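## Task

Every shelf spot has a lot number printed on the shelf edge beneath it. Take foam blocks from the desk and set exactly one into each empty spot numbered 323, 337 and 744. The robot must not topple or be left leaning, or the task fails. A block counts only if it stays in its spot without the robot holding it there.

## Robot and tools

Robot: TidyBot++, a mobile base (0.54 m long, 0.50 m wide, 0.38 m tall) on four driven casters, carrying one seven-joint arm with a two-finger gripper. The shoulder sits 0.12 m ahead of the base centre, 0.68 m up. The arm begins folded, hand down, poking up to 0.08 m past the base front, elbow up to 1.15 m high. Cameras: base_camera (fixed on the base) and wrist_camera (fisheye, looks along the hand).

Frames: base frame has its origin on the floor below the base centre, x ahead, y to the left, z up. hand_pose is reported in it: the midpoint between finger pads, its z axis along the fingers, its y axis the closing direction. The odometry frame is the base frame where the scene began; base_odometry counts wheel turns only, so slip shows as travel and drift of a few cm and degrees builds up. Heading is left-positive, -3.142 to 3.142. base_tilt is in degrees, forward and right positive.

execute_actions: argument actions is a list holding exactly one action, or empty (then it only reports state and images). Optional cameras: list of "base_camera", "wrist_camera" or "all"; omitted or null gives all, [] gives none. An action may contain:
- base: one command only, a relative offset from where the base last reported itself. {"translate_m": d} drives forward (+) or back in metres, -2 to 2. {"strafe_m": d} slides left (+) or right in metres, -2 to 2. {"rotate_rad": d} spins in radians, counter-clockwise from above positive, -6.3 to 6.3.
- joints: absolute targets by name, radians. joint_1_rad any angle (yaw of whole arm; positive is clockwise from above, opposite to rotate_rad). joint_2_rad shoulder, -2.249 to 2.249. joint_3_rad any angle (upper-arm roll). joint_4_rad elbow, -2.579 to 2.579. joint_5_rad any angle (forearm roll). joint_6_rad wrist, -2.099 to 2.099. joint_7_rad any angle (hand roll; hand down, positive is counter-clockwise from above; at 1.57 fingers open left/right). gripper_pos 0 (open, about 85 mm gap) to 1 (closed); gap is roughly 85 x (1 - gripper_pos) mm. Done tolerances: ±0.039 for joints 1–4, ±0.056 for 5–7, ±0.03 gripper. Unbounded joints go the short way; rotate further in steps below half a turn.
- speeds: caps for that action only: translate_m and strafe_m 0.05 to 0.5 m/s, rotate_rad 0.1 to 1.57 rad/s (the maximum is the default). A base move needing over 8.667 s is rejected; no action exceeds 15 s.
Bad keys or out-of-range values reject the call with no motion. Anything you omit may still be chasing its earlier target. Once a result reports a stop, the remaining motion calls in that reply are skipped.

Arm geometry: upper arm 0.42 m, forearm 0.31 m, hand 0.31 m to the hand point. With joint_1_rad = 0, joint_3_rad = 3.14, joint_5_rad = 0 the arm moves in the base's x-z plane; tilt from vertical (forward positive) is joint_2_rad for the upper arm, joint_2_rad - joint_4_rad for the forearm, and joint_2_rad - joint_4_rad - joint_6_rad for the hand. Sum length x sin(tilt) for reach ahead of the shoulder and length x cos(tilt) for height above it. A downward-pointing hand reaches at most about 0.94 m high, and only near the base. Closed fingertips stick out about 20 mm beyond the hand point.

wait: seconds, 0 to 10; commands nothing and returns state and images. zoom_image: camera ("base_camera" or "wrist_camera") and region [x0, y0, x1, y1] in pixels from the top-left, at most 504 by 504, on that camera's most recent full image; useful for reading lot numbers. finished_scene: scene, the number of the current scene; irreversible, reports success. Answering without a tool call ends everything.

Result lines: base_status and joint_status tell how each motion finished. done (for the base, wheels turned fully, slip or not); off_target (stopped short, may still push); contact_stop or time_out (target dropped, holding in place); not_followed or "joint command not followed" with a cause: (arm targets withheld, typically a predicted self-collision; gripper still acts, and withheld targets may be retried later). A blocked base can report done while well short. on_its_own lists uncommanded motion. motor_effort gives percent of max per motor, bracket = peak; readings have offsets and noise. Motor temperatures lists one value per arm joint; MOTOR HOT appears from 60 °C, and at 75 °C an OVER-TEMPERATURE FAULT lets the arm sink, with limit_stop_at_motor_heat in joint_status (resend targets). Heat builds while holding loads, even between calls. ARM HIT means a hard hit on the base or arm. The robot holds your last command while you think.

Gripping: closing to 1 squeezes with about 96 to 120 N per finger. done at 1 means empty; off_target means something is held at the shown reading.

Accuracy: friction and sag leave the hand a cm or two off, more when stretched or loaded. To correct, send each joint last command + (wanted - read), but never command a loaded joint to its own reading. Trust images over hand_pose.

Avoid: dropping, sliding or slamming objects; driving while the arm is caught on something at about 0.8 m or higher (tipping); pushing or pulling sideways with a raised hand; driving the arm into things (torque faults: joints 1–4 limit 104.5 N m, warning 56.7; joints 5–7 limit 51.3, warning 29.4; a fault freezes arm and gripper for 10 s). No check keeps the arm off the base. If the robot leans, retract the arm or back away. Loose objects may occasionally get nudged, so check placements with cameras before ending.

Each tool is called after "Request:" as name(argument=value, ...), one argument or row to a line, values as JSON.

## Session

I'll start by looking at the current state and the camera images.

Request:
execute_actions(
  actions=[],
)

Scene clock: 0.00 s.
Motor temperatures (°C, as the motors report them): [33 31 29 31 36 42 39]
base_odometry: x=+0.000 y=+0.000 heading=+0.000 (m, m, rad; odometry frame)
base_tilt: forward=+0.2 right=-0.6 (deg)
base_status: not commanded
joint_positions: joint_1_rad=-0.014 joint_2_rad=-0.339 joint_3_rad=+3.175 joint_4_rad=-2.513 joint_5_rad=+0.035 joint_6_rad=-0.842 joint_7_rad=+1.559 gripper_pos=+0.000
joint_status: not commanded
motor_effort: joint_1_rad=+0 joint_2_rad=-2 joint_3_rad=+1 joint_4_rad=+13 joint_5_rad=+0 joint_6_rad=+3 joint_7_rad=+0 (%)
hand_pose: x=+0.2775 y=-0.0085 z=+0.5918 quat_wxyz=(+0.008, +0.998, -0.004, +0.063) (m; base frame)
pictures: base_camera, wrist_camera
Images, in order (width x height): base_camera 644x364, wrist_camera 644x476.

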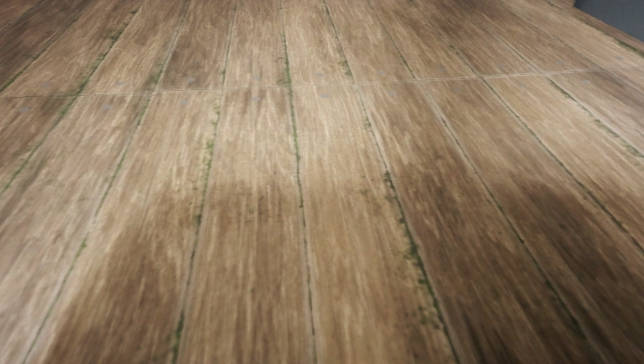

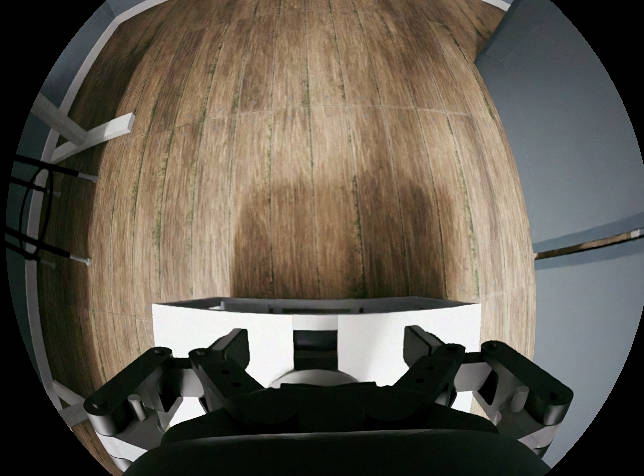

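Request:
execute_actions(
  actions=[
    {"joints": {"joint_6_rad": 0.45}},
  ],
)

Scene clock: 5.73 s.
Motor temperatures (°C, as the motors report them): [33 31 29 31 36 42 39]
base_odometry: x=+0.000 y=+0.000 heading=+0.000 (m, m, rad; odometry frame)
base_tilt: forward=+0.2 right=-0.6 (deg)
base_status: not commanded
joint_positions: joint_1_rad=-0.014 joint_2_rad=-0.339 joint_3_rad=+3.175 joint_4_rad=-2.512 joint_5_rad=+0.035 joint_6_rad=+0.424 joint_7_rad=+1.559 gripper_pos=+0.000
joint_status: all done
motor_effort: joint_1_rad=+0(0) joint_2_rad=-6(6) joint_3_rad=+0(1) joint_4_rad=+18(18) joint_5_rad=+0(0) joint_6_rad=+11(11) joint_7_rad=+0(0) (%)
hand_pose: x=+0.5449 y=-0.0032 z=+0.8459 quat_wxyz=(+0.002, +0.767, +0.002, +0.642) (m; base frame)
pictures: base_camera, wrist_camera
camera_calibration (this result's frames):
wrist_camera: T_world_to_cam=[[-0.0248103, -0.999678, -0.00535136, 0.0140504], [-0.144657, 0.00888672, -0.989442, 0.980027], [0.989171, -0.0237742, -0.144831, -0.28516], [0, 0, 0, 1]] pos_world=[0.424189, -0.00144282, 0.928455]
Images, in order (width x height): base_camera 644x364, wrist_camera 644x476.

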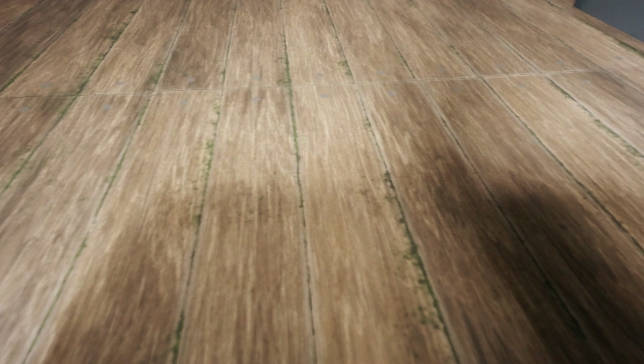

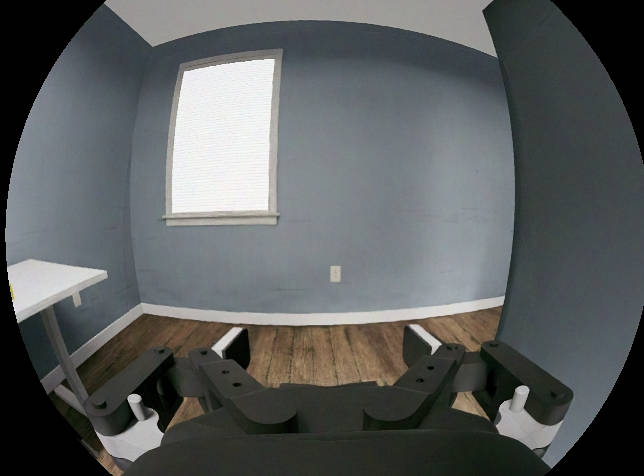

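Request:
execute_actions(
  actions=[
    {"joints": {"joint_1_rad": -1.4}},
  ],
  cameras=["wrist_camera"],
)

Scene clock: 18.63 s.
Motor temperatures (°C, as the motors report them): [33 31 29 31 36 42 39]
base_odometry: x=+0.000 y=+0.000 heading=+0.000 (m, m, rad; odometry frame)
base_tilt: forward=+0.2 right=-0.6 (deg)
base_status: not commanded
joint_positions: joint_1_rad=-1.379 joint_2_rad=-0.339 joint_3_rad=+3.175 joint_4_rad=-2.512 joint_5_rad=+0.035 joint_6_rad=+0.424 joint_7_rad=+1.559 gripper_pos=+0.000
joint_status: all done
motor_effort: joint_1_rad=+1(1) joint_2_rad=-6(7) joint_3_rad=+1(1) joint_4_rad=+18(18) joint_5_rad=+0(0) joint_6_rad=+10(10) joint_7_rad=+0(0) (%)
hand_pose: x=+0.2094 y=+0.4162 z=+0.8459 quat_wxyz=(-0.403, +0.594, +0.485, +0.499) (m; base frame)
pictures: wrist_camera
camera_calibration (this result's frames):
wrist_camera: T_world_to_cam=[[0.97337, -0.229178, -0.00535162, -0.104733], [-0.0383474, -0.139765, -0.989442, 0.967377], [0.226011, 0.963298, -0.144831, -0.194344], [0, 0, 0, 1]] pos_world=[0.182964, 0.298414, 0.928455]
Images, in order (width x height): wrist_camera 644x476.

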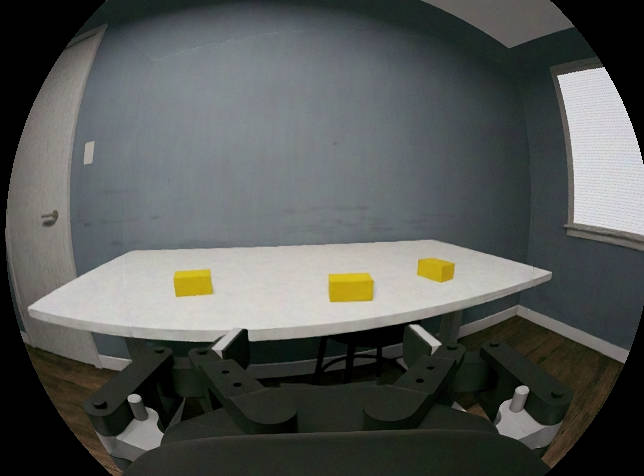

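Request:
execute_actions(
  actions=[
    {"joints": {"joint_1_rad": -3.0}},
  ],
  cameras=["wrist_camera"],
)

Scene clock: 28.10 s.
Motor temperatures (°C, as the motors report them): [33 31 29 31 36 42 39]
base_odometry: x=+0.000 y=+0.000 heading=+0.000 (m, m, rad; odometry frame)
base_tilt: forward=+0.2 right=-0.6 (deg)
base_status: not commanded
joint_positions: joint_1_rad=-2.979 joint_2_rad=-0.339 joint_3_rad=+3.175 joint_4_rad=-2.512 joint_5_rad=+0.035 joint_6_rad=+0.424 joint_7_rad=+1.559 gripper_pos=+0.000
joint_status: all done
motor_effort: joint_1_rad=+0(2) joint_2_rad=-7(7) joint_3_rad=+1(1) joint_4_rad=+18(18) joint_5_rad=+0(0) joint_6_rad=+10(11) joint_7_rad=+0(0) (%)
hand_pose: x=-0.2997 y=+0.0782 z=+0.8459 quat_wxyz=(-0.639, +0.066, +0.764, +0.059) (m; base frame)
pictures: wrist_camera
camera_calibration (this result's frames):
wrist_camera: T_world_to_cam=[[0.200596, 0.979659, -0.00535189, -0.0127725], [0.140828, -0.0342413, -0.989442, 0.946055], [-0.969499, 0.197724, -0.144832, -0.0520782], [0, 0, 0, 1]] pos_world=[-0.181158, 0.0552039, 0.928455]
Images, in order (width x height): wrist_camera 644x476.

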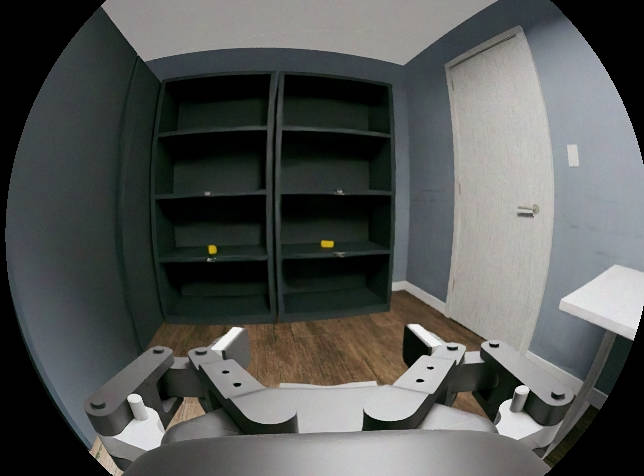

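Request:
zoom_image(
  camera="wrist_camera",
  region=[150, 170, 400, 290],
)

Request:
zoom_image(
  camera="wrist_camera",
  region=[150, 60, 410, 330],
)

Region (150, 170, 400, 290) of wrist_camera's 644x476 image, scaled by 2.016; it fills the top 242 rows of this view, and the rest is white.

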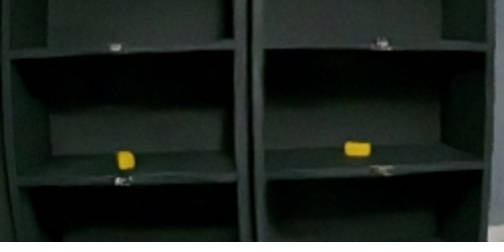

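Region (150, 60, 410, 330) of wrist_camera's 644x476 image, scaled by 1.867; it fills the left 485 columns of this view, and the rest is white.

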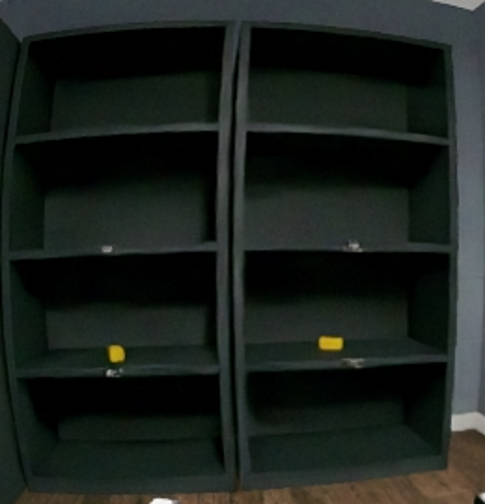

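Request:
zoom_image(
  camera="wrist_camera",
  region=[155, 180, 275, 270],
)

Request:
zoom_image(
  camera="wrist_camera",
  region=[275, 180, 395, 270],
)

Region (155, 180, 275, 270) of wrist_camera's 644x476 image, scaled by 4.200; it fills the top 378 rows of this view, and the rest is white.

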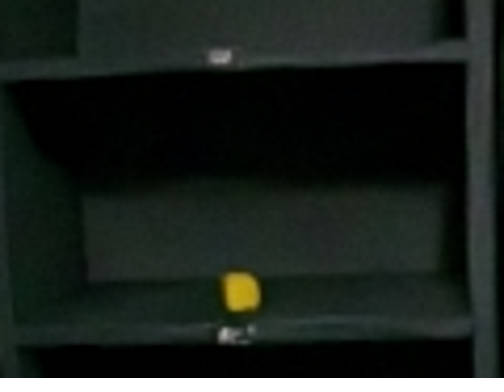

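Region (275, 180, 395, 270) of wrist_camera's 644x476 image, scaled by 4.200; it fills the top 378 rows of this view, and the rest is white.

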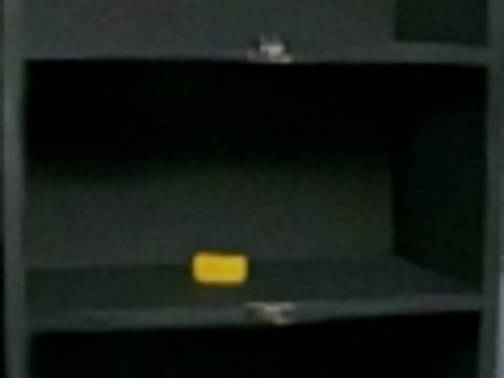

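Request:
execute_actions(
  actions=[
    {"base": {"translate_m": -1.1}, "joints": {"joint_1_rad": -3.16, "joint_6_rad": 0.40}},
  ],
  cameras=["wrist_camera"],
)

Scene clock: 121.00 s.
Motor temperatures (°C, as the motors report them): [33 31 29 31 36 43 39]
base_odometry: x=-1.100 y=-0.002 heading=+0.001 (m, m, rad; odometry frame)
base_tilt: forward=+0.2 right=-0.6 (deg)
base_status: done
joint_positions: joint_1_rad=-3.139 joint_2_rad=-0.339 joint_3_rad=+3.175 joint_4_rad=-2.512 joint_5_rad=+0.035 joint_6_rad=+0.424 joint_7_rad=+1.559 gripper_pos=+0.000
joint_status: all done
motor_effort: joint_1_rad=+1(2) joint_2_rad=-6(9) joint_3_rad=+0(1) joint_4_rad=+18(18) joint_5_rad=+0(0) joint_6_rad=+10(11) joint_7_rad=+0(0) (%)
hand_pose: x=-0.3068 y=+0.0102 z=+0.8459 quat_wxyz=(-0.642, +0.004, +0.767, +0.007) (m; base frame)
pictures: wrist_camera
camera_calibration (this result's frames):
wrist_camera: T_world_to_cam=[[0.0413739, 0.999129, -0.0053522, 0.00617518], [0.144484, -0.0112834, -0.989443, 0.94562], [-0.988642, 0.0401638, -0.144825, -0.0498047], [0, 0, 0, 1]] pos_world=[-0.186122, 0.00650035, 0.928457]
Images, in order (width x height): wrist_camera 644x476.

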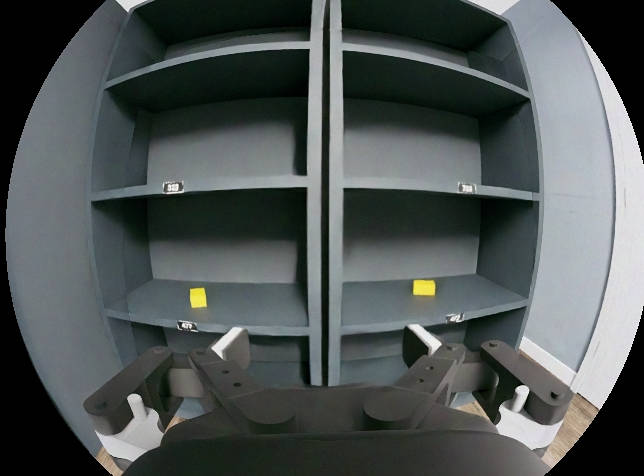

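Request:
zoom_image(
  camera="wrist_camera",
  region=[140, 165, 210, 210],
)

Request:
zoom_image(
  camera="wrist_camera",
  region=[435, 165, 505, 210],
)

Request:
zoom_image(
  camera="wrist_camera",
  region=[150, 280, 230, 340],
)

Request:
zoom_image(
  camera="wrist_camera",
  region=[400, 270, 490, 335],
)

Region (140, 165, 210, 210) of wrist_camera's 644x476 image, scaled by 7.200; it fills the top 324 rows of this view, and the rest is white.

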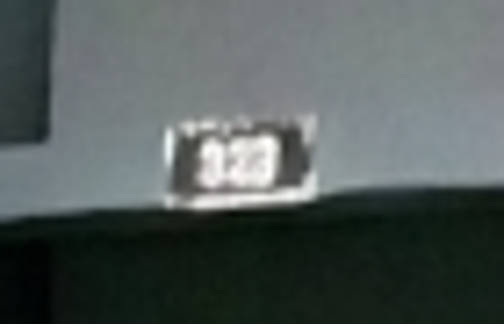

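Region (435, 165, 505, 210) of wrist_camera's 644x476 image, scaled by 7.200; it fills the top 324 rows of this view, and the rest is white.

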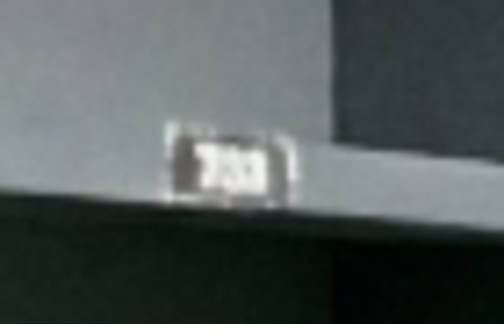

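Region (150, 280, 230, 340) of wrist_camera's 644x476 image, scaled by 6.300; it fills the top 378 rows of this view, and the rest is white.

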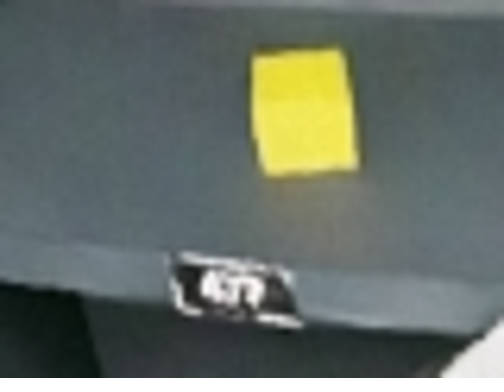

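Region (400, 270, 490, 335) of wrist_camera's 644x476 image, scaled by 5.600.

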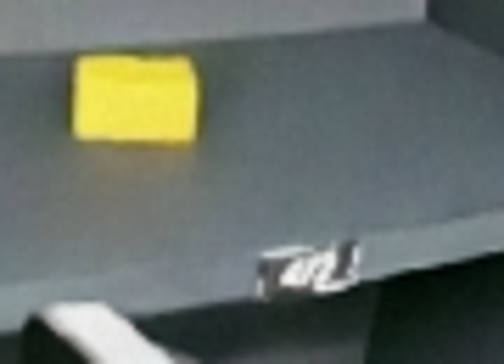

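Request:
execute_actions(
  actions=[
    {"base": {"rotate_rad": 1.5708}, "joints": {"joint_1_rad": -1.5}},
  ],
  cameras=[],
)

Request:
execute_actions(
  actions=[
    {"base": {"strafe_m": -0.75}, "joints": {"joint_1_rad": 0.35, "joint_2_rad": 0.1, "joint_3_rad": 3.14, "joint_4_rad": -1.3, "joint_5_rad": 0.0, "joint_6_rad": -1.1}},
  ],
)

Scene clock: 243.87 s.
Motor temperatures (°C, as the motors report them): [33 31 29 31 36 42 39]
base_odometry: x=-1.100 y=-0.002 heading=+1.571 (m, m, rad; odometry frame)
base_tilt: forward=+0.2 right=-0.6 (deg)
base_status: done
joint_positions: joint_1_rad=-1.521 joint_2_rad=-0.339 joint_3_rad=+3.175 joint_4_rad=-2.512 joint_5_rad=+0.035 joint_6_rad=+0.424 joint_7_rad=+1.559 gripper_pos=+0.000
joint_status: all done
motor_effort: joint_1_rad=+0(0) joint_2_rad=-6(7) joint_3_rad=+0(1) joint_4_rad=+18(18) joint_5_rad=+0(0) joint_6_rad=+10(10) joint_7_rad=+0(0) (%)
hand_pose: x=+0.1494 y=+0.4249 z=+0.8459 quat_wxyz=(-0.438, +0.558, +0.526, +0.469) (m; base frame)
pictures: none
No camera images: the call's "cameras" was empty. Leave "cameras" out to get every camera's image.

Scene clock: 247.07 s.
Motor temperatures (°C, as the motors report them): [33 31 29 31 36 42 39]
base_odometry: x=-0.350 y=-0.001 heading=+1.572 (m, m, rad; odometry frame)
base_tilt: forward=+0.2 right=-0.6 (deg)
base_status: done
joint_positions: joint_1_rad=+0.332 joint_2_rad=+0.080 joint_3_rad=+3.155 joint_4_rad=-1.314 joint_5_rad=+0.032 joint_6_rad=-1.053 joint_7_rad=+1.559 gripper_pos=+0.000
joint_status: all done
motor_effort: joint_1_rad=+0(1) joint_2_rad=-22(22) joint_3_rad=+0(2) joint_4_rad=+18(20) joint_5_rad=+0(0) joint_6_rad=+7(10) joint_7_rad=+0(0) (%)
hand_pose: x=+0.6267 y=-0.1904 z=+0.9175 quat_wxyz=(+0.073, +0.926, -0.164, +0.333) (m; base frame)
pictures: base_camera, wrist_camera
camera_calibration (this result's frames):
wrist_camera: T_world_to_cam=[[-0.377681, -0.925347, 0.0330105, 0.0294201], [-0.699847, 0.261937, -0.664533, 1.16233], [0.606277, -0.274084, -0.74653, 0.384215], [0, 0, 0, 1]] pos_world=[0.591623, -0.171926, 1.05826]
Images, in order (width x height): base_camera 644x364, wrist_camera 644x476.

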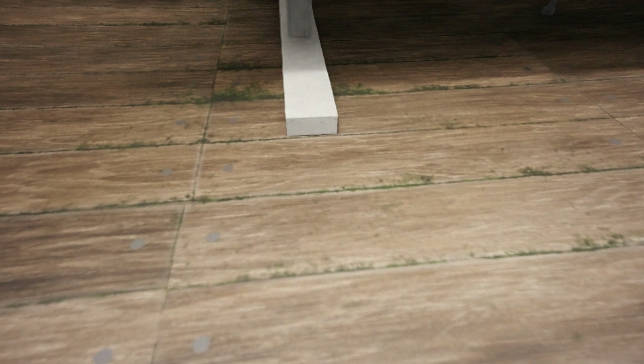

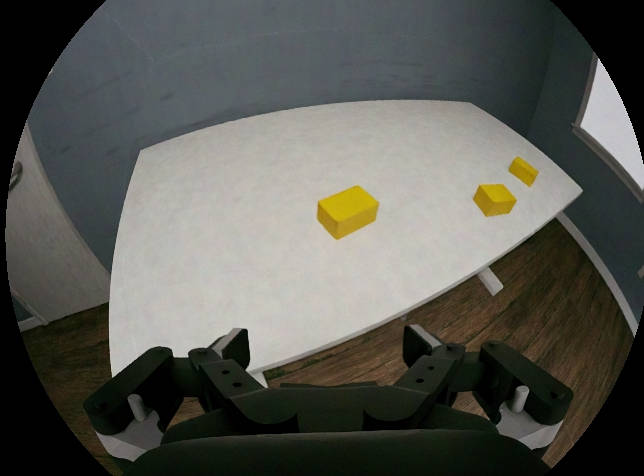

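Request:
zoom_image(
  camera="wrist_camera",
  region=[305, 170, 395, 250],
)

Region (305, 170, 395, 250) of wrist_camera's 644x476 image, scaled by 5.600.

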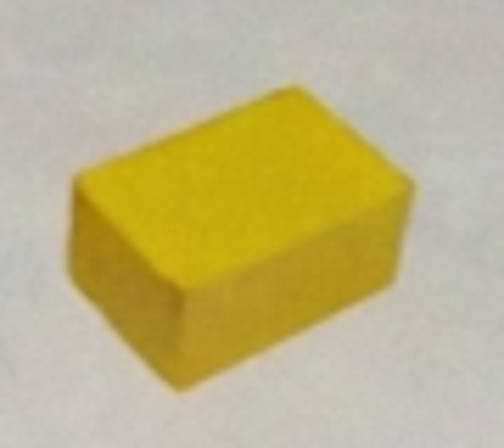

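Request:
execute_actions(
  actions=[
    {"base": {"translate_m": 0.28}, "joints": {"joint_1_rad": 0.088, "joint_2_rad": 0.3065, "joint_3_rad": 3.127, "joint_4_rad": -1.406, "joint_5_rad": 0.811, "joint_6_rad": -1.31, "joint_7_rad": 0.125}},
  ],
)

Scene clock: 360.03 s.
Motor temperatures (°C, as the motors report them): [33 31 29 32 36 42 39]
base_odometry: x=-0.350 y=+0.279 heading=+1.571 (m, m, rad; odometry frame)
base_tilt: forward=+0.2 right=-0.6 (deg)
base_status: done
joint_positions: joint_1_rad=+0.105 joint_2_rad=+0.303 joint_3_rad=+3.140 joint_4_rad=-1.392 joint_5_rad=+0.788 joint_6_rad=-1.262 joint_7_rad=+0.143 gripper_pos=+0.000
joint_status: all done
motor_effort: joint_1_rad=+0(2) joint_2_rad=-27(30) joint_3_rad=+1(2) joint_4_rad=+16(19) joint_5_rad=+6(7) joint_6_rad=+2(8) joint_7_rad=+0(0) (%)
hand_pose: x=+0.5999 y=-0.2602 z=+0.8246 quat_wxyz=(+0.244, +0.720, -0.578, +0.297) (m; base frame)
pictures: base_camera, wrist_camera
camera_calibration (this result's frames):
wrist_camera: T_world_to_cam=[[-0.982347, -0.186641, 0.0126552, 0.529448], [-0.136318, 0.667866, -0.731691, 0.923108], [0.128112, -0.7205, -0.681519, 0.429069], [0, 0, 0, 1]] pos_world=[0.590969, -0.208552, 0.961148]
Images, in order (width x height): base_camera 644x364, wrist_camera 644x476.

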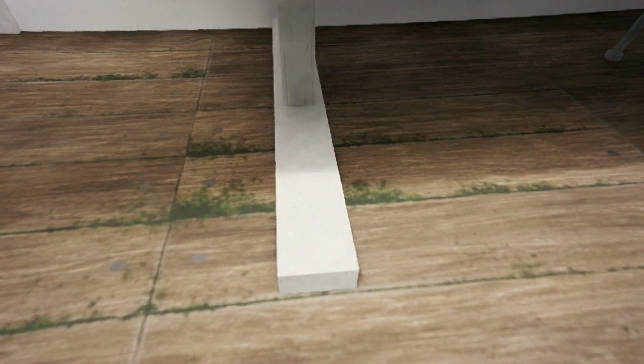

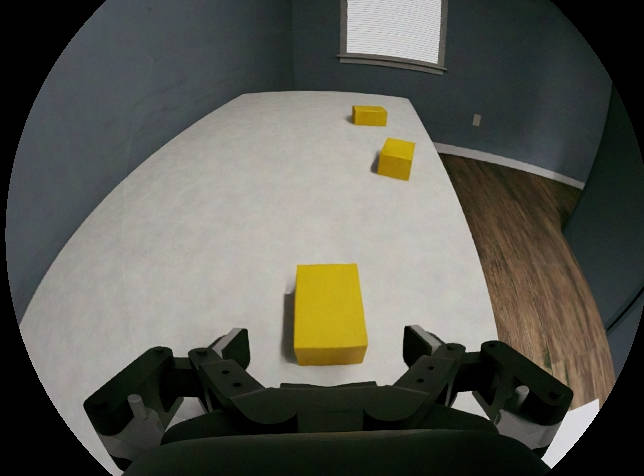

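Request:
zoom_image(
  camera="wrist_camera",
  region=[220, 250, 440, 390],
)

Region (220, 250, 440, 390) of wrist_camera's 644x476 image, scaled by 2.291; it fills the top 321 rows of this view, and the rest is white.

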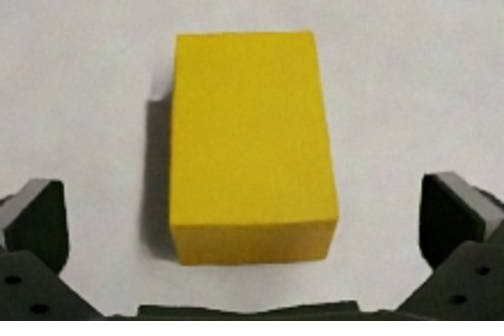

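Request:
execute_actions(
  actions=[
    {"joints": {"joint_1_rad": 0.294, "joint_2_rad": 0.381, "joint_4_rad": -1.416, "joint_6_rad": -1.05, "joint_7_rad": 0.236}},
  ],
  cameras=["wrist_camera"],
)

Scene clock: 427.13 s.
Motor temperatures (°C, as the motors report them): [33 32 29 32 36 42 39]
base_odometry: x=-0.350 y=+0.279 heading=+1.571 (m, m, rad; odometry frame)
base_tilt: forward=+0.2 right=-0.6 (deg)
base_status: not commanded
joint_positions: joint_1_rad=+0.282 joint_2_rad=+0.368 joint_3_rad=+3.136 joint_4_rad=-1.403 joint_5_rad=+0.788 joint_6_rad=-1.095 joint_7_rad=+0.200 gripper_pos=+0.000
joint_status: all done
motor_effort: joint_1_rad=+1(2) joint_2_rad=-30(32) joint_3_rad=+2(2) joint_4_rad=+17(17) joint_5_rad=+5(6) joint_6_rad=+3(3) joint_7_rad=+0(1) (%)
hand_pose: x=+0.6046 y=-0.3408 z=+0.7919 quat_wxyz=(+0.243, +0.715, -0.585, +0.296) (m; base frame)
pictures: wrist_camera
camera_calibration (this result's frames):
wrist_camera: T_world_to_cam=[[-0.985242, -0.171086, 0.00531065, 0.532353], [-0.120771, 0.672836, -0.729867, 0.944515], [0.121297, -0.719737, -0.683568, 0.354183], [0, 0, 0, 1]] pos_world=[0.595605, -0.289506, 0.928652]
Images, in order (width x height): wrist_camera 644x476.

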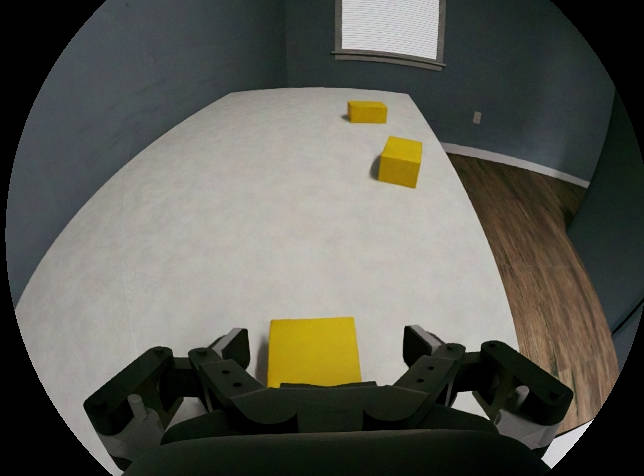

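Request:
execute_actions(
  actions=[
    {"joints": {"joint_6_rad": -1.02}},
  ],
  cameras=[],
)

Scene clock: 453.40 s.
Motor temperatures (°C, as the motors report them): [33 32 29 32 36 42 39]
base_odometry: x=-0.350 y=+0.279 heading=+1.571 (m, m, rad; odometry frame)
base_tilt: forward=+0.2 right=-0.6 (deg)
base_status: not commanded
joint_positions: joint_1_rad=+0.282 joint_2_rad=+0.368 joint_3_rad=+3.136 joint_4_rad=-1.403 joint_5_rad=+0.788 joint_6_rad=-1.064 joint_7_rad=+0.200 gripper_pos=+0.000
joint_status: all done
motor_effort: joint_1_rad=+1(0) joint_2_rad=-30(31) joint_3_rad=+1(2) joint_4_rad=+17(17) joint_5_rad=+5(5) joint_6_rad=+3(3) joint_7_rad=+0(0) (%)
hand_pose: x=+0.6142 y=-0.3401 z=+0.7934 quat_wxyz=(+0.233, +0.718, -0.580, +0.308) (m; base frame)
pictures: none
No camera images: the call's "cameras" was empty. Leave "cameras" out to get every camera's image.

Request:
execute_actions(
  actions=[
    {"joints": {"joint_2_rad": 0.42, "joint_4_rad": -1.518, "joint_5_rad": 0.8655, "joint_6_rad": -0.933, "joint_7_rad": 0.08}},
  ],
  cameras=["wrist_camera"],
)

Scene clock: 465.73 s.
Motor temperatures (°C, as the motors report them): [33 32 29 32 36 42 39]
base_odometry: x=-0.350 y=+0.279 heading=+1.571 (m, m, rad; odometry frame)
base_tilt: forward=+0.2 right=-0.6 (deg)
base_status: not commanded
joint_positions: joint_1_rad=+0.282 joint_2_rad=+0.410 joint_3_rad=+3.136 joint_4_rad=-1.510 joint_5_rad=+0.832 joint_6_rad=-0.980 joint_7_rad=+0.112 gripper_pos=+0.000
joint_status: all done
motor_effort: joint_1_rad=+0(1) joint_2_rad=-30(33) joint_3_rad=+1(2) joint_4_rad=+16(18) joint_5_rad=+5(5) joint_6_rad=+2(3) joint_7_rad=+0(0) (%)
hand_pose: x=+0.6121 y=-0.3376 z=+0.7365 quat_wxyz=(+0.237, +0.727, -0.575, +0.292) (m; base frame)
pictures: wrist_camera
camera_calibration (this result's frames):
wrist_camera: T_world_to_cam=[[-0.979547, -0.200693, 0.014488, 0.520301], [-0.149599, 0.678228, -0.719463, 0.914591], [0.134565, -0.706915, -0.69438, 0.321858], [0, 0, 0, 1]] pos_world=[0.60317, -0.288354, 0.873968]
Images, in order (width x height): wrist_camera 644x476.

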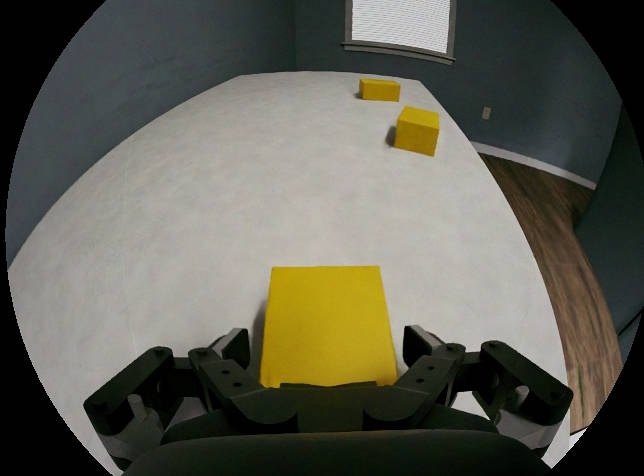

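Request:
execute_actions(
  actions=[
    {"joints": {"joint_2_rad": 0.392, "gripper_pos": 1.0}},
  ],
  cameras=["wrist_camera"],
)

Scene clock: 481.90 s.
Motor temperatures (°C, as the motors report them): [33 32 29 32 36 42 39]
base_odometry: x=-0.350 y=+0.279 heading=+1.571 (m, m, rad; odometry frame)
base_tilt: forward=+0.2 right=-0.6 (deg)
base_status: not commanded
joint_positions: joint_1_rad=+0.282 joint_2_rad=+0.402 joint_3_rad=+3.136 joint_4_rad=-1.510 joint_5_rad=+0.834 joint_6_rad=-0.980 joint_7_rad=+0.112 gripper_pos=+0.376
joint_status: gripper_pos off_target (ended at +0.376, target +1.000); the others done
motor_effort: joint_1_rad=+0(1) joint_2_rad=-31(33) joint_3_rad=+1(2) joint_4_rad=+17(17) joint_5_rad=+5(5) joint_6_rad=+2(2) joint_7_rad=+0(0) (%)
hand_pose: x=+0.6116 y=-0.3376 z=+0.7415 quat_wxyz=(+0.236, +0.725, -0.575, +0.296) (m; base frame)
pictures: wrist_camera
camera_calibration (this result's frames):
wrist_camera: T_world_to_cam=[[-0.979556, -0.201032, 0.007472, 0.524871], [-0.144199, 0.675758, -0.722882, 0.916562], [0.140273, -0.709181, -0.690931, 0.318524], [0, 0, 0, 1]] pos_world=[0.601627, -0.287966, 0.878722]
Images, in order (width x height): wrist_camera 644x476.

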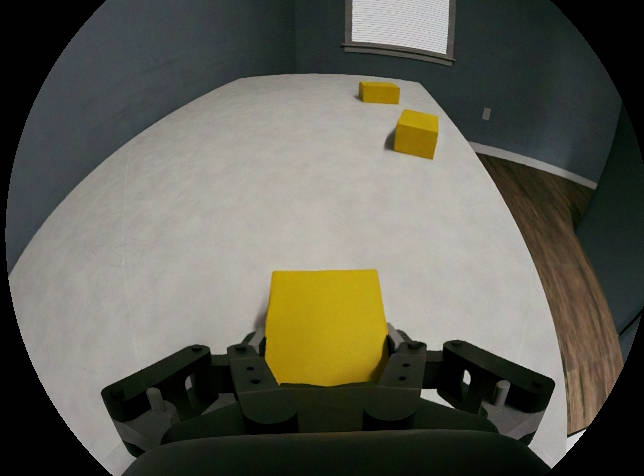

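Request:
execute_actions(
  actions=[
    {"joints": {"joint_2_rad": 0.255, "joint_4_rad": -1.2, "gripper_pos": 1.0}},
  ],
  cameras=[],
)

Request:
execute_actions(
  actions=[
    {"base": {"translate_m": -0.70}, "joints": {"joint_1_rad": -1.768, "joint_2_rad": 0.255, "joint_3_rad": 3.15, "joint_4_rad": -0.643, "joint_5_rad": -0.032, "joint_6_rad": -1.485, "joint_7_rad": 1.605, "gripper_pos": 1.0}},
  ],
  cameras=["wrist_camera"],
)

Scene clock: 524.40 s.
Motor temperatures (°C, as the motors report them): [33 32 29 32 36 42 39]
base_odometry: x=-0.350 y=+0.279 heading=+1.571 (m, m, rad; odometry frame)
base_tilt: forward=+0.2 right=-0.6 (deg)
base_status: not commanded
joint_positions: joint_1_rad=+0.282 joint_2_rad=+0.257 joint_3_rad=+3.136 joint_4_rad=-1.206 joint_5_rad=+0.835 joint_6_rad=-0.979 joint_7_rad=+0.112 gripper_pos=+0.376
joint_status: gripper_pos off_target (ended at +0.376, target +1.000); the others done
motor_effort: joint_1_rad=+0(1) joint_2_rad=-28(34) joint_3_rad=+1(1) joint_4_rad=+19(20) joint_5_rad=+6(6) joint_6_rad=+6(6) joint_7_rad=+0(0) (%)
hand_pose: x=+0.6547 y=-0.3502 z=+0.9681 quat_wxyz=(+0.152, +0.630, -0.592, +0.479) (m; base frame)
pictures: none
No camera images: the call's "cameras" was empty. Leave "cameras" out to get every camera's image.

Scene clock: 527.57 s.
Motor temperatures (°C, as the motors report them): [33 32 29 32 36 42 39]
base_odometry: x=-0.349 y=-0.421 heading=+1.572 (m, m, rad; odometry frame)
base_tilt: forward=+0.2 right=-0.6 (deg)
base_status: done
joint_positions: joint_1_rad=-1.749 joint_2_rad=+0.263 joint_3_rad=+3.136 joint_4_rad=-0.659 joint_5_rad=-0.003 joint_6_rad=-1.439 joint_7_rad=+1.570 gripper_pos=+0.376
joint_status: gripper_pos off_target (ended at +0.376, target +1.000); the others done
motor_effort: joint_1_rad=+1(4) joint_2_rad=-26(34) joint_3_rad=+0(3) joint_4_rad=+16(20) joint_5_rad=+0(5) joint_6_rad=+8(7) joint_7_rad=+0(1) (%)
hand_pose: x=+0.0122 y=+0.5691 z=+1.0566 quat_wxyz=(-0.294, +0.592, +0.711, +0.242) (m; base frame)
pictures: wrist_camera
camera_calibration (this result's frames):
wrist_camera: T_world_to_cam=[[0.987836, 0.155494, 0.00137454, -0.102768], [0.107983, -0.679588, -0.725603, 1.21628], [-0.111893, 0.716925, -0.688112, 0.451823], [0, 0, 0, 1]] pos_world=[0.0207373, 0.518623, 1.19358]
Images, in order (width x height): wrist_camera 644x476.

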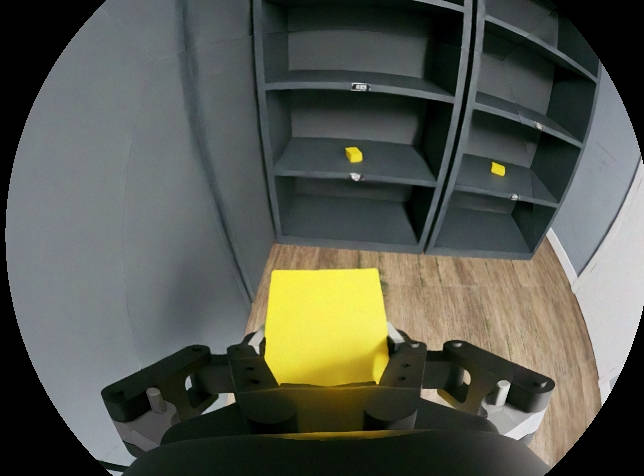

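Request:
execute_actions(
  actions=[
    {"base": {"strafe_m": 0.95}, "joints": {"joint_1_rad": -1.84, "gripper_pos": 1.0}},
  ],
  cameras=["wrist_camera"],
)

Scene clock: 549.63 s.
Motor temperatures (°C, as the motors report them): [33 32 29 32 36 42 39]
base_odometry: x=-1.299 y=-0.422 heading=+1.572 (m, m, rad; odometry frame)
base_tilt: forward=+0.2 right=-0.7 (deg)
base_status: done
joint_positions: joint_1_rad=-1.829 joint_2_rad=+0.261 joint_3_rad=+3.138 joint_4_rad=-0.656 joint_5_rad=-0.004 joint_6_rad=-1.443 joint_7_rad=+1.570 gripper_pos=+0.376
joint_status: gripper_pos off_target (ended at +0.376, target +1.000); the others done
motor_effort: joint_1_rad=+0(2) joint_2_rad=-26(30) joint_3_rad=+0(1) joint_4_rad=+16(17) joint_5_rad=+0(1) joint_6_rad=+9(8) joint_7_rad=+0(0) (%)
hand_pose: x=-0.0323 y=+0.5572 z=+1.0584 quat_wxyz=(-0.304, +0.563, +0.733, +0.230) (m; base frame)
pictures: wrist_camera
camera_calibration (this result's frames):
wrist_camera: T_world_to_cam=[[0.972379, 0.233409, 0.000470906, -0.0999224], [0.160735, -0.668154, -0.726453, 1.21058], [-0.169246, 0.706464, -0.687215, 0.459728], [0, 0, 0, 1]] pos_world=[-0.0196123, 0.507394, 1.19541]
Images, in order (width x height): wrist_camera 644x476.

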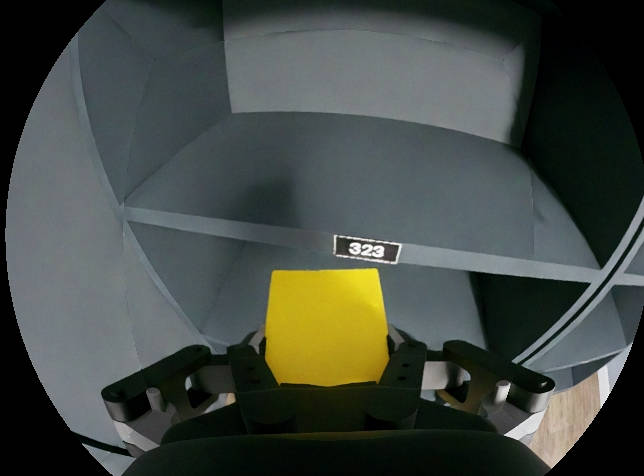

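Request:
zoom_image(
  camera="wrist_camera",
  region=[290, 210, 450, 290],
)

Region (290, 210, 450, 290) of wrist_camera's 644x476 image, scaled by 3.150.

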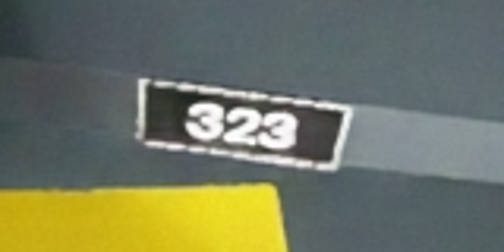

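Request:
execute_actions(
  actions=[
    {"base": {"strafe_m": 0.36}, "joints": {"gripper_pos": 1.0}},
  ],
  cameras=["wrist_camera"],
)

Scene clock: 616.83 s.
Motor temperatures (°C, as the motors report them): [33 32 29 32 36 42 39]
base_odometry: x=-1.660 y=-0.423 heading=+1.572 (m, m, rad; odometry frame)
base_tilt: forward=+0.2 right=-0.6 (deg)
base_status: done
joint_positions: joint_1_rad=-1.829 joint_2_rad=+0.264 joint_3_rad=+3.138 joint_4_rad=-0.655 joint_5_rad=-0.004 joint_6_rad=-1.444 joint_7_rad=+1.570 gripper_pos=+0.376
joint_status: gripper_pos off_target (ended at +0.376, target +1.000)
motor_effort: joint_1_rad=+0(2) joint_2_rad=-27(30) joint_3_rad=+0(2) joint_4_rad=+16(17) joint_5_rad=+0(1) joint_6_rad=+8(9) joint_7_rad=+0(0) (%)
hand_pose: x=-0.0325 y=+0.5579 z=+1.0571 quat_wxyz=(-0.303, +0.564, +0.734, +0.229) (m; base frame)
pictures: wrist_camera
camera_calibration (this result's frames):
wrist_camera: T_world_to_cam=[[0.97238, 0.233402, 0.000443093, -0.099874], [0.161199, -0.670199, -0.724464, 1.20919], [-0.168795, 0.704525, -0.689313, 0.461526], [0, 0, 0, 1]] pos_world=[-0.0199017, 0.50855, 1.19419]
Images, in order (width x height): wrist_camera 644x476.

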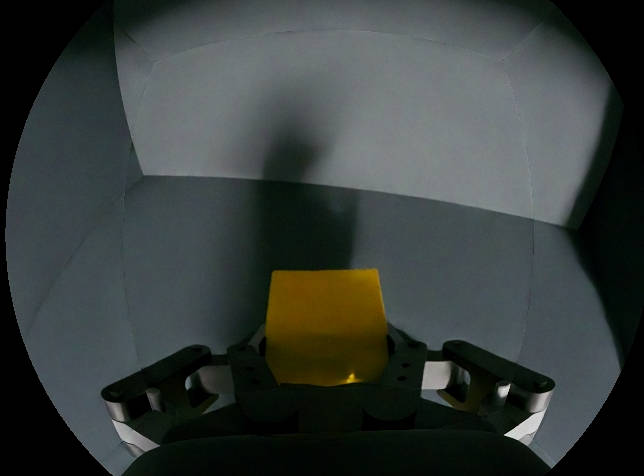

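Request:
execute_actions(
  actions=[
    {"joints": {"joint_2_rad": 0.32, "joint_6_rad": -1.279, "gripper_pos": 1.0}},
  ],
  cameras=[],
)

Scene clock: 647.30 s.
Motor temperatures (°C, as the motors report them): [33 32 29 32 36 42 39]
base_odometry: x=-1.660 y=-0.423 heading=+1.572 (m, m, rad; odometry frame)
base_tilt: forward=+0.2 right=-0.7 (deg)
base_status: not commanded
joint_positions: joint_1_rad=-1.829 joint_2_rad=+0.313 joint_3_rad=+3.138 joint_4_rad=-0.655 joint_5_rad=-0.004 joint_6_rad=-1.318 joint_7_rad=+1.570 gripper_pos=+0.376
joint_status: gripper_pos off_target (ended at +0.376, target +1.000); the others done
motor_effort: joint_1_rad=+1(0) joint_2_rad=-29(31) joint_3_rad=+0(0) joint_4_rad=+17(17) joint_5_rad=+0(0) joint_6_rad=+9(9) joint_7_rad=+0(0) (%)
hand_pose: x=-0.0441 y=+0.6017 z=+1.0563 quat_wxyz=(-0.331, +0.554, +0.721, +0.250) (m; base frame)
pictures: none
No camera images: the call's "cameras" was empty. Leave "cameras" out to get every camera's image.

Request:
execute_actions(
  actions=[
    {"joints": {"joint_2_rad": 0.378, "gripper_pos": 1.0}},
  ],
  cameras=["wrist_camera"],
)

Scene clock: 653.13 s.
Motor temperatures (°C, as the motors report them): [33 32 29 32 36 42 39]
base_odometry: x=-1.660 y=-0.423 heading=+1.572 (m, m, rad; odometry frame)
base_tilt: forward=+0.2 right=-0.7 (deg)
base_status: not commanded
joint_positions: joint_1_rad=-1.829 joint_2_rad=+0.372 joint_3_rad=+3.138 joint_4_rad=-0.653 joint_5_rad=-0.004 joint_6_rad=-1.318 joint_7_rad=+1.570 gripper_pos=+0.376
joint_status: gripper_pos off_target (ended at +0.376, target +1.000); the others done
motor_effort: joint_1_rad=+0(1) joint_2_rad=-31(32) joint_3_rad=+0(0) joint_4_rad=+17(18) joint_5_rad=+0(0) joint_6_rad=+8(9) joint_7_rad=+0(0) (%)
hand_pose: x=-0.0495 y=+0.6222 z=+1.0199 quat_wxyz=(-0.310, +0.562, +0.730, +0.234) (m; base frame)
pictures: wrist_camera
camera_calibration (this result's frames):
wrist_camera: T_world_to_cam=[[0.972518, 0.232828, -0.000739245, -0.0967835], [0.156506, -0.656069, -0.738295, 1.23309], [-0.172381, 0.717889, -0.674477, 0.36412], [0, 0, 0, 1]] pos_world=[-0.0360959, 0.570129, 1.15591]
Images, in order (width x height): wrist_camera 644x476.

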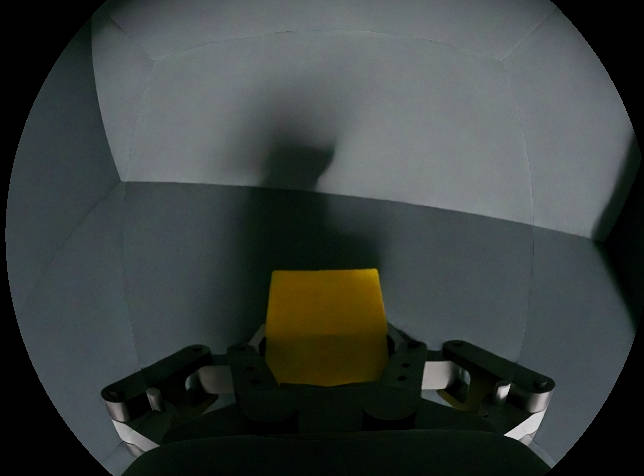

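Request:
execute_actions(
  actions=[
    {"joints": {"joint_2_rad": 0.394, "gripper_pos": 1.0}},
  ],
  cameras=[],
)

Scene clock: 658.10 s.
Motor temperatures (°C, as the motors report them): [33 32 29 32 36 42 39]
base_odometry: x=-1.660 y=-0.423 heading=+1.572 (m, m, rad; odometry frame)
base_tilt: forward=+0.2 right=-0.7 (deg)
base_status: not commanded
joint_positions: joint_1_rad=-1.829 joint_2_rad=+0.379 joint_3_rad=+3.138 joint_4_rad=-0.653 joint_5_rad=-0.004 joint_6_rad=-1.318 joint_7_rad=+1.570 gripper_pos=+0.376
joint_status: gripper_pos off_target (ended at +0.376, target +1.000); the others done
motor_effort: joint_1_rad=+1(0) joint_2_rad=-31(33) joint_3_rad=+0(0) joint_4_rad=+17(17) joint_5_rad=+0(0) joint_6_rad=+9(8) joint_7_rad=+0(0) (%)
hand_pose: x=-0.0501 y=+0.6246 z=+1.0152 quat_wxyz=(-0.308, +0.562, +0.732, +0.232) (m; base frame)
pictures: none
No camera images: the call's "cameras" was empty. Leave "cameras" out to get every camera's image.

Request:
execute_actions(
  actions=[
    {"joints": {"joint_2_rad": 0.410, "gripper_pos": 1.0}},
  ],
  cameras=[],
)

Scene clock: 664.83 s.
Motor temperatures (°C, as the motors report them): [33 32 29 32 36 42 39]
base_odometry: x=-1.660 y=-0.423 heading=+1.572 (m, m, rad; odometry frame)
base_tilt: forward=+0.2 right=-0.7 (deg)
base_status: not commanded
joint_positions: joint_1_rad=-1.829 joint_2_rad=+0.393 joint_3_rad=+3.138 joint_4_rad=-0.639 joint_5_rad=-0.004 joint_6_rad=-1.318 joint_7_rad=+1.570 gripper_pos=+0.376
joint_status: gripper_pos off_target (ended at +0.376, target +1.000); the others done
motor_effort: joint_1_rad=+0(0) joint_2_rad=-27(33) joint_3_rad=+0(0) joint_4_rad=+14(17) joint_5_rad=+0(0) joint_6_rad=+6(8) joint_7_rad=+0(0) (%)
hand_pose: x=-0.0515 y=+0.6298 z=+1.0132 quat_wxyz=(-0.308, +0.562, +0.731, +0.233) (m; base frame)
pictures: none
No camera images: the call's "cameras" was empty. Leave "cameras" out to get every camera's image.

Request:
execute_actions(
  actions=[
    {"joints": {"joint_2_rad": 0.38, "gripper_pos": 0.0}},
  ],
  cameras=["wrist_camera"],
)

Scene clock: 670.10 s.
Motor temperatures (°C, as the motors report them): [33 33 29 32 36 42 39]
base_odometry: x=-1.660 y=-0.423 heading=+1.572 (m, m, rad; odometry frame)
base_tilt: forward=+0.2 right=-0.7 (deg)
base_status: not commanded
joint_positions: joint_1_rad=-1.829 joint_2_rad=+0.392 joint_3_rad=+3.138 joint_4_rad=-0.638 joint_5_rad=-0.004 joint_6_rad=-1.317 joint_7_rad=+1.570 gripper_pos=+0.000
joint_status: all done
motor_effort: joint_1_rad=+0(0) joint_2_rad=-31(33) joint_3_rad=+0(0) joint_4_rad=+17(17) joint_5_rad=+0(0) joint_6_rad=+8(8) joint_7_rad=+0(0) (%)
hand_pose: x=-0.0514 y=+0.6294 z=+1.0145 quat_wxyz=(-0.309, +0.562, +0.731, +0.233) (m; base frame)
pictures: wrist_camera
camera_calibration (this result's frames):
wrist_camera: T_world_to_cam=[[0.972523, 0.232804, -0.000688031, -0.0966593], [0.157282, -0.65921, -0.735326, 1.23317], [-0.17164, 0.715014, -0.677713, 0.36007], [0, 0, 0, 1]] pos_world=[-0.0381506, 0.577968, 1.15074]
Images, in order (width x height): wrist_camera 644x476.

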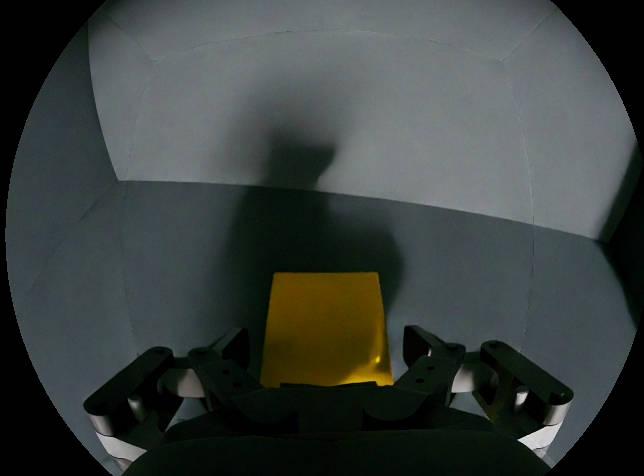

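Request:
execute_actions(
  actions=[
    {"joints": {"joint_2_rad": 0.25}},
  ],
  cameras=[],
)

Request:
execute_actions(
  actions=[
    {"base": {"strafe_m": -1.68}, "joints": {"joint_1_rad": -1.45}},
  ],
  cameras=["wrist_camera"],
)

Scene clock: 730.00 s.
Motor temperatures (°C, as the motors report them): [33 33 29 32 36 43 39]
base_odometry: x=-1.660 y=-0.423 heading=+1.572 (m, m, rad; odometry frame)
base_tilt: forward=+0.2 right=-0.6 (deg)
base_status: not commanded
joint_positions: joint_1_rad=-1.829 joint_2_rad=+0.246 joint_3_rad=+3.138 joint_4_rad=-0.639 joint_5_rad=-0.004 joint_6_rad=-1.317 joint_7_rad=+1.570 gripper_pos=+0.000
joint_status: all done
motor_effort: joint_1_rad=+0(1) joint_2_rad=-25(34) joint_3_rad=+0(0) joint_4_rad=+16(18) joint_5_rad=+0(0) joint_6_rad=+8(9) joint_7_rad=+0(0) (%)
hand_pose: x=-0.0373 y=+0.5760 z=+1.1054 quat_wxyz=(-0.361, +0.543, +0.707, +0.273) (m; base frame)
pictures: none
No camera images: the call's "cameras" was empty. Leave "cameras" out to get every camera's image.

Scene clock: 734.83 s.
Motor temperatures (°C, as the motors report them): [33 33 29 32 36 43 39]
base_odometry: x=+0.021 y=-0.421 heading=+1.572 (m, m, rad; odometry frame)
base_tilt: forward=+0.2 right=-0.6 (deg)
base_status: done
joint_positions: joint_1_rad=-1.468 joint_2_rad=+0.250 joint_3_rad=+3.144 joint_4_rad=-0.639 joint_5_rad=-0.006 joint_6_rad=-1.317 joint_7_rad=+1.570 gripper_pos=+0.000
joint_status: all done
motor_effort: joint_1_rad=+0(2) joint_2_rad=-27(30) joint_3_rad=+0(1) joint_4_rad=+17(18) joint_5_rad=+0(1) joint_6_rad=+8(10) joint_7_rad=+0(0) (%)
hand_pose: x=+0.1779 y=+0.5959 z=+1.1027 quat_wxyz=(-0.304, +0.663, +0.598, +0.333) (m; base frame)
pictures: wrist_camera
camera_calibration (this result's frames):
wrist_camera: T_world_to_cam=[[0.991693, -0.12856, -0.00405531, -0.0961712], [-0.0763196, -0.562754, -0.823094, 1.32072], [0.103535, 0.816566, -0.567891, 0.252647], [0, 0, 0, 1]] pos_world=[0.170012, 0.524576, 1.23017]
Images, in order (width x height): wrist_camera 644x476.

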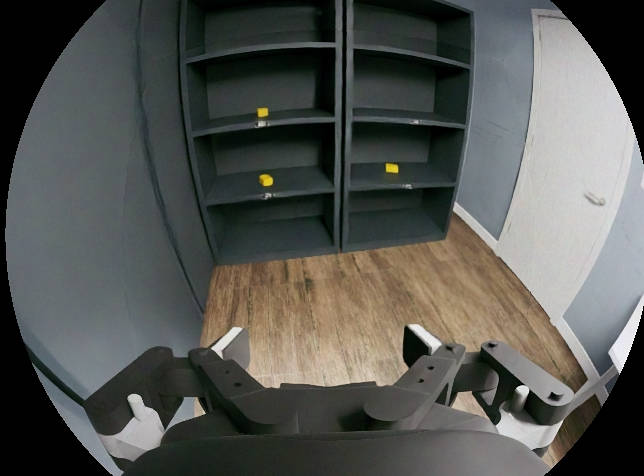

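Request:
execute_actions(
  actions=[
    {"base": {"translate_m": 0.681}, "joints": {"joint_1_rad": 0.081, "joint_2_rad": 0.353, "joint_4_rad": -1.338, "joint_5_rad": 0.817, "joint_6_rad": -1.523, "joint_7_rad": -0.074}},
  ],
)

Scene clock: 743.37 s.
Motor temperatures (°C, as the motors report them): [33 33 29 32 36 43 39]
base_odometry: x=+0.020 y=+0.261 heading=+1.572 (m, m, rad; odometry frame)
base_tilt: forward=+0.2 right=-0.6 (deg)
base_status: done
joint_positions: joint_1_rad=+0.064 joint_2_rad=+0.339 joint_3_rad=+3.145 joint_4_rad=-1.324 joint_5_rad=+0.787 joint_6_rad=-1.477 joint_7_rad=-0.040 gripper_pos=+0.000
joint_status: all done
motor_effort: joint_1_rad=+0(3) joint_2_rad=-28(33) joint_3_rad=+2(2) joint_4_rad=+15(18) joint_5_rad=+6(6) joint_6_rad=+1(9) joint_7_rad=+0(0) (%)
hand_pose: x=+0.5654 y=-0.2487 z=+0.8293 quat_wxyz=(+0.273, +0.644, -0.663, +0.267) (m; base frame)
pictures: base_camera, wrist_camera
camera_calibration (this result's frames):
wrist_camera: T_world_to_cam=[[-0.998423, 0.0560742, 0.00273374, 0.575324], [0.0364025, 0.683695, -0.728859, 0.818038], [-0.0427392, -0.72761, -0.684658, 0.542436], [0, 0, 0, 1]] pos_world=[0.567821, -0.196867, 0.966045]
Images, in order (width x height): base_camera 644x364, wrist_camera 644x476.

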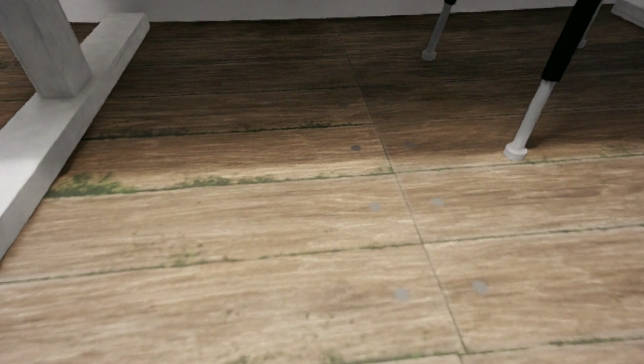

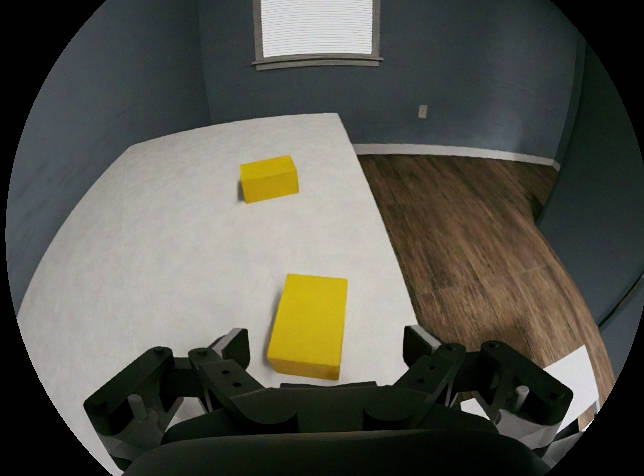

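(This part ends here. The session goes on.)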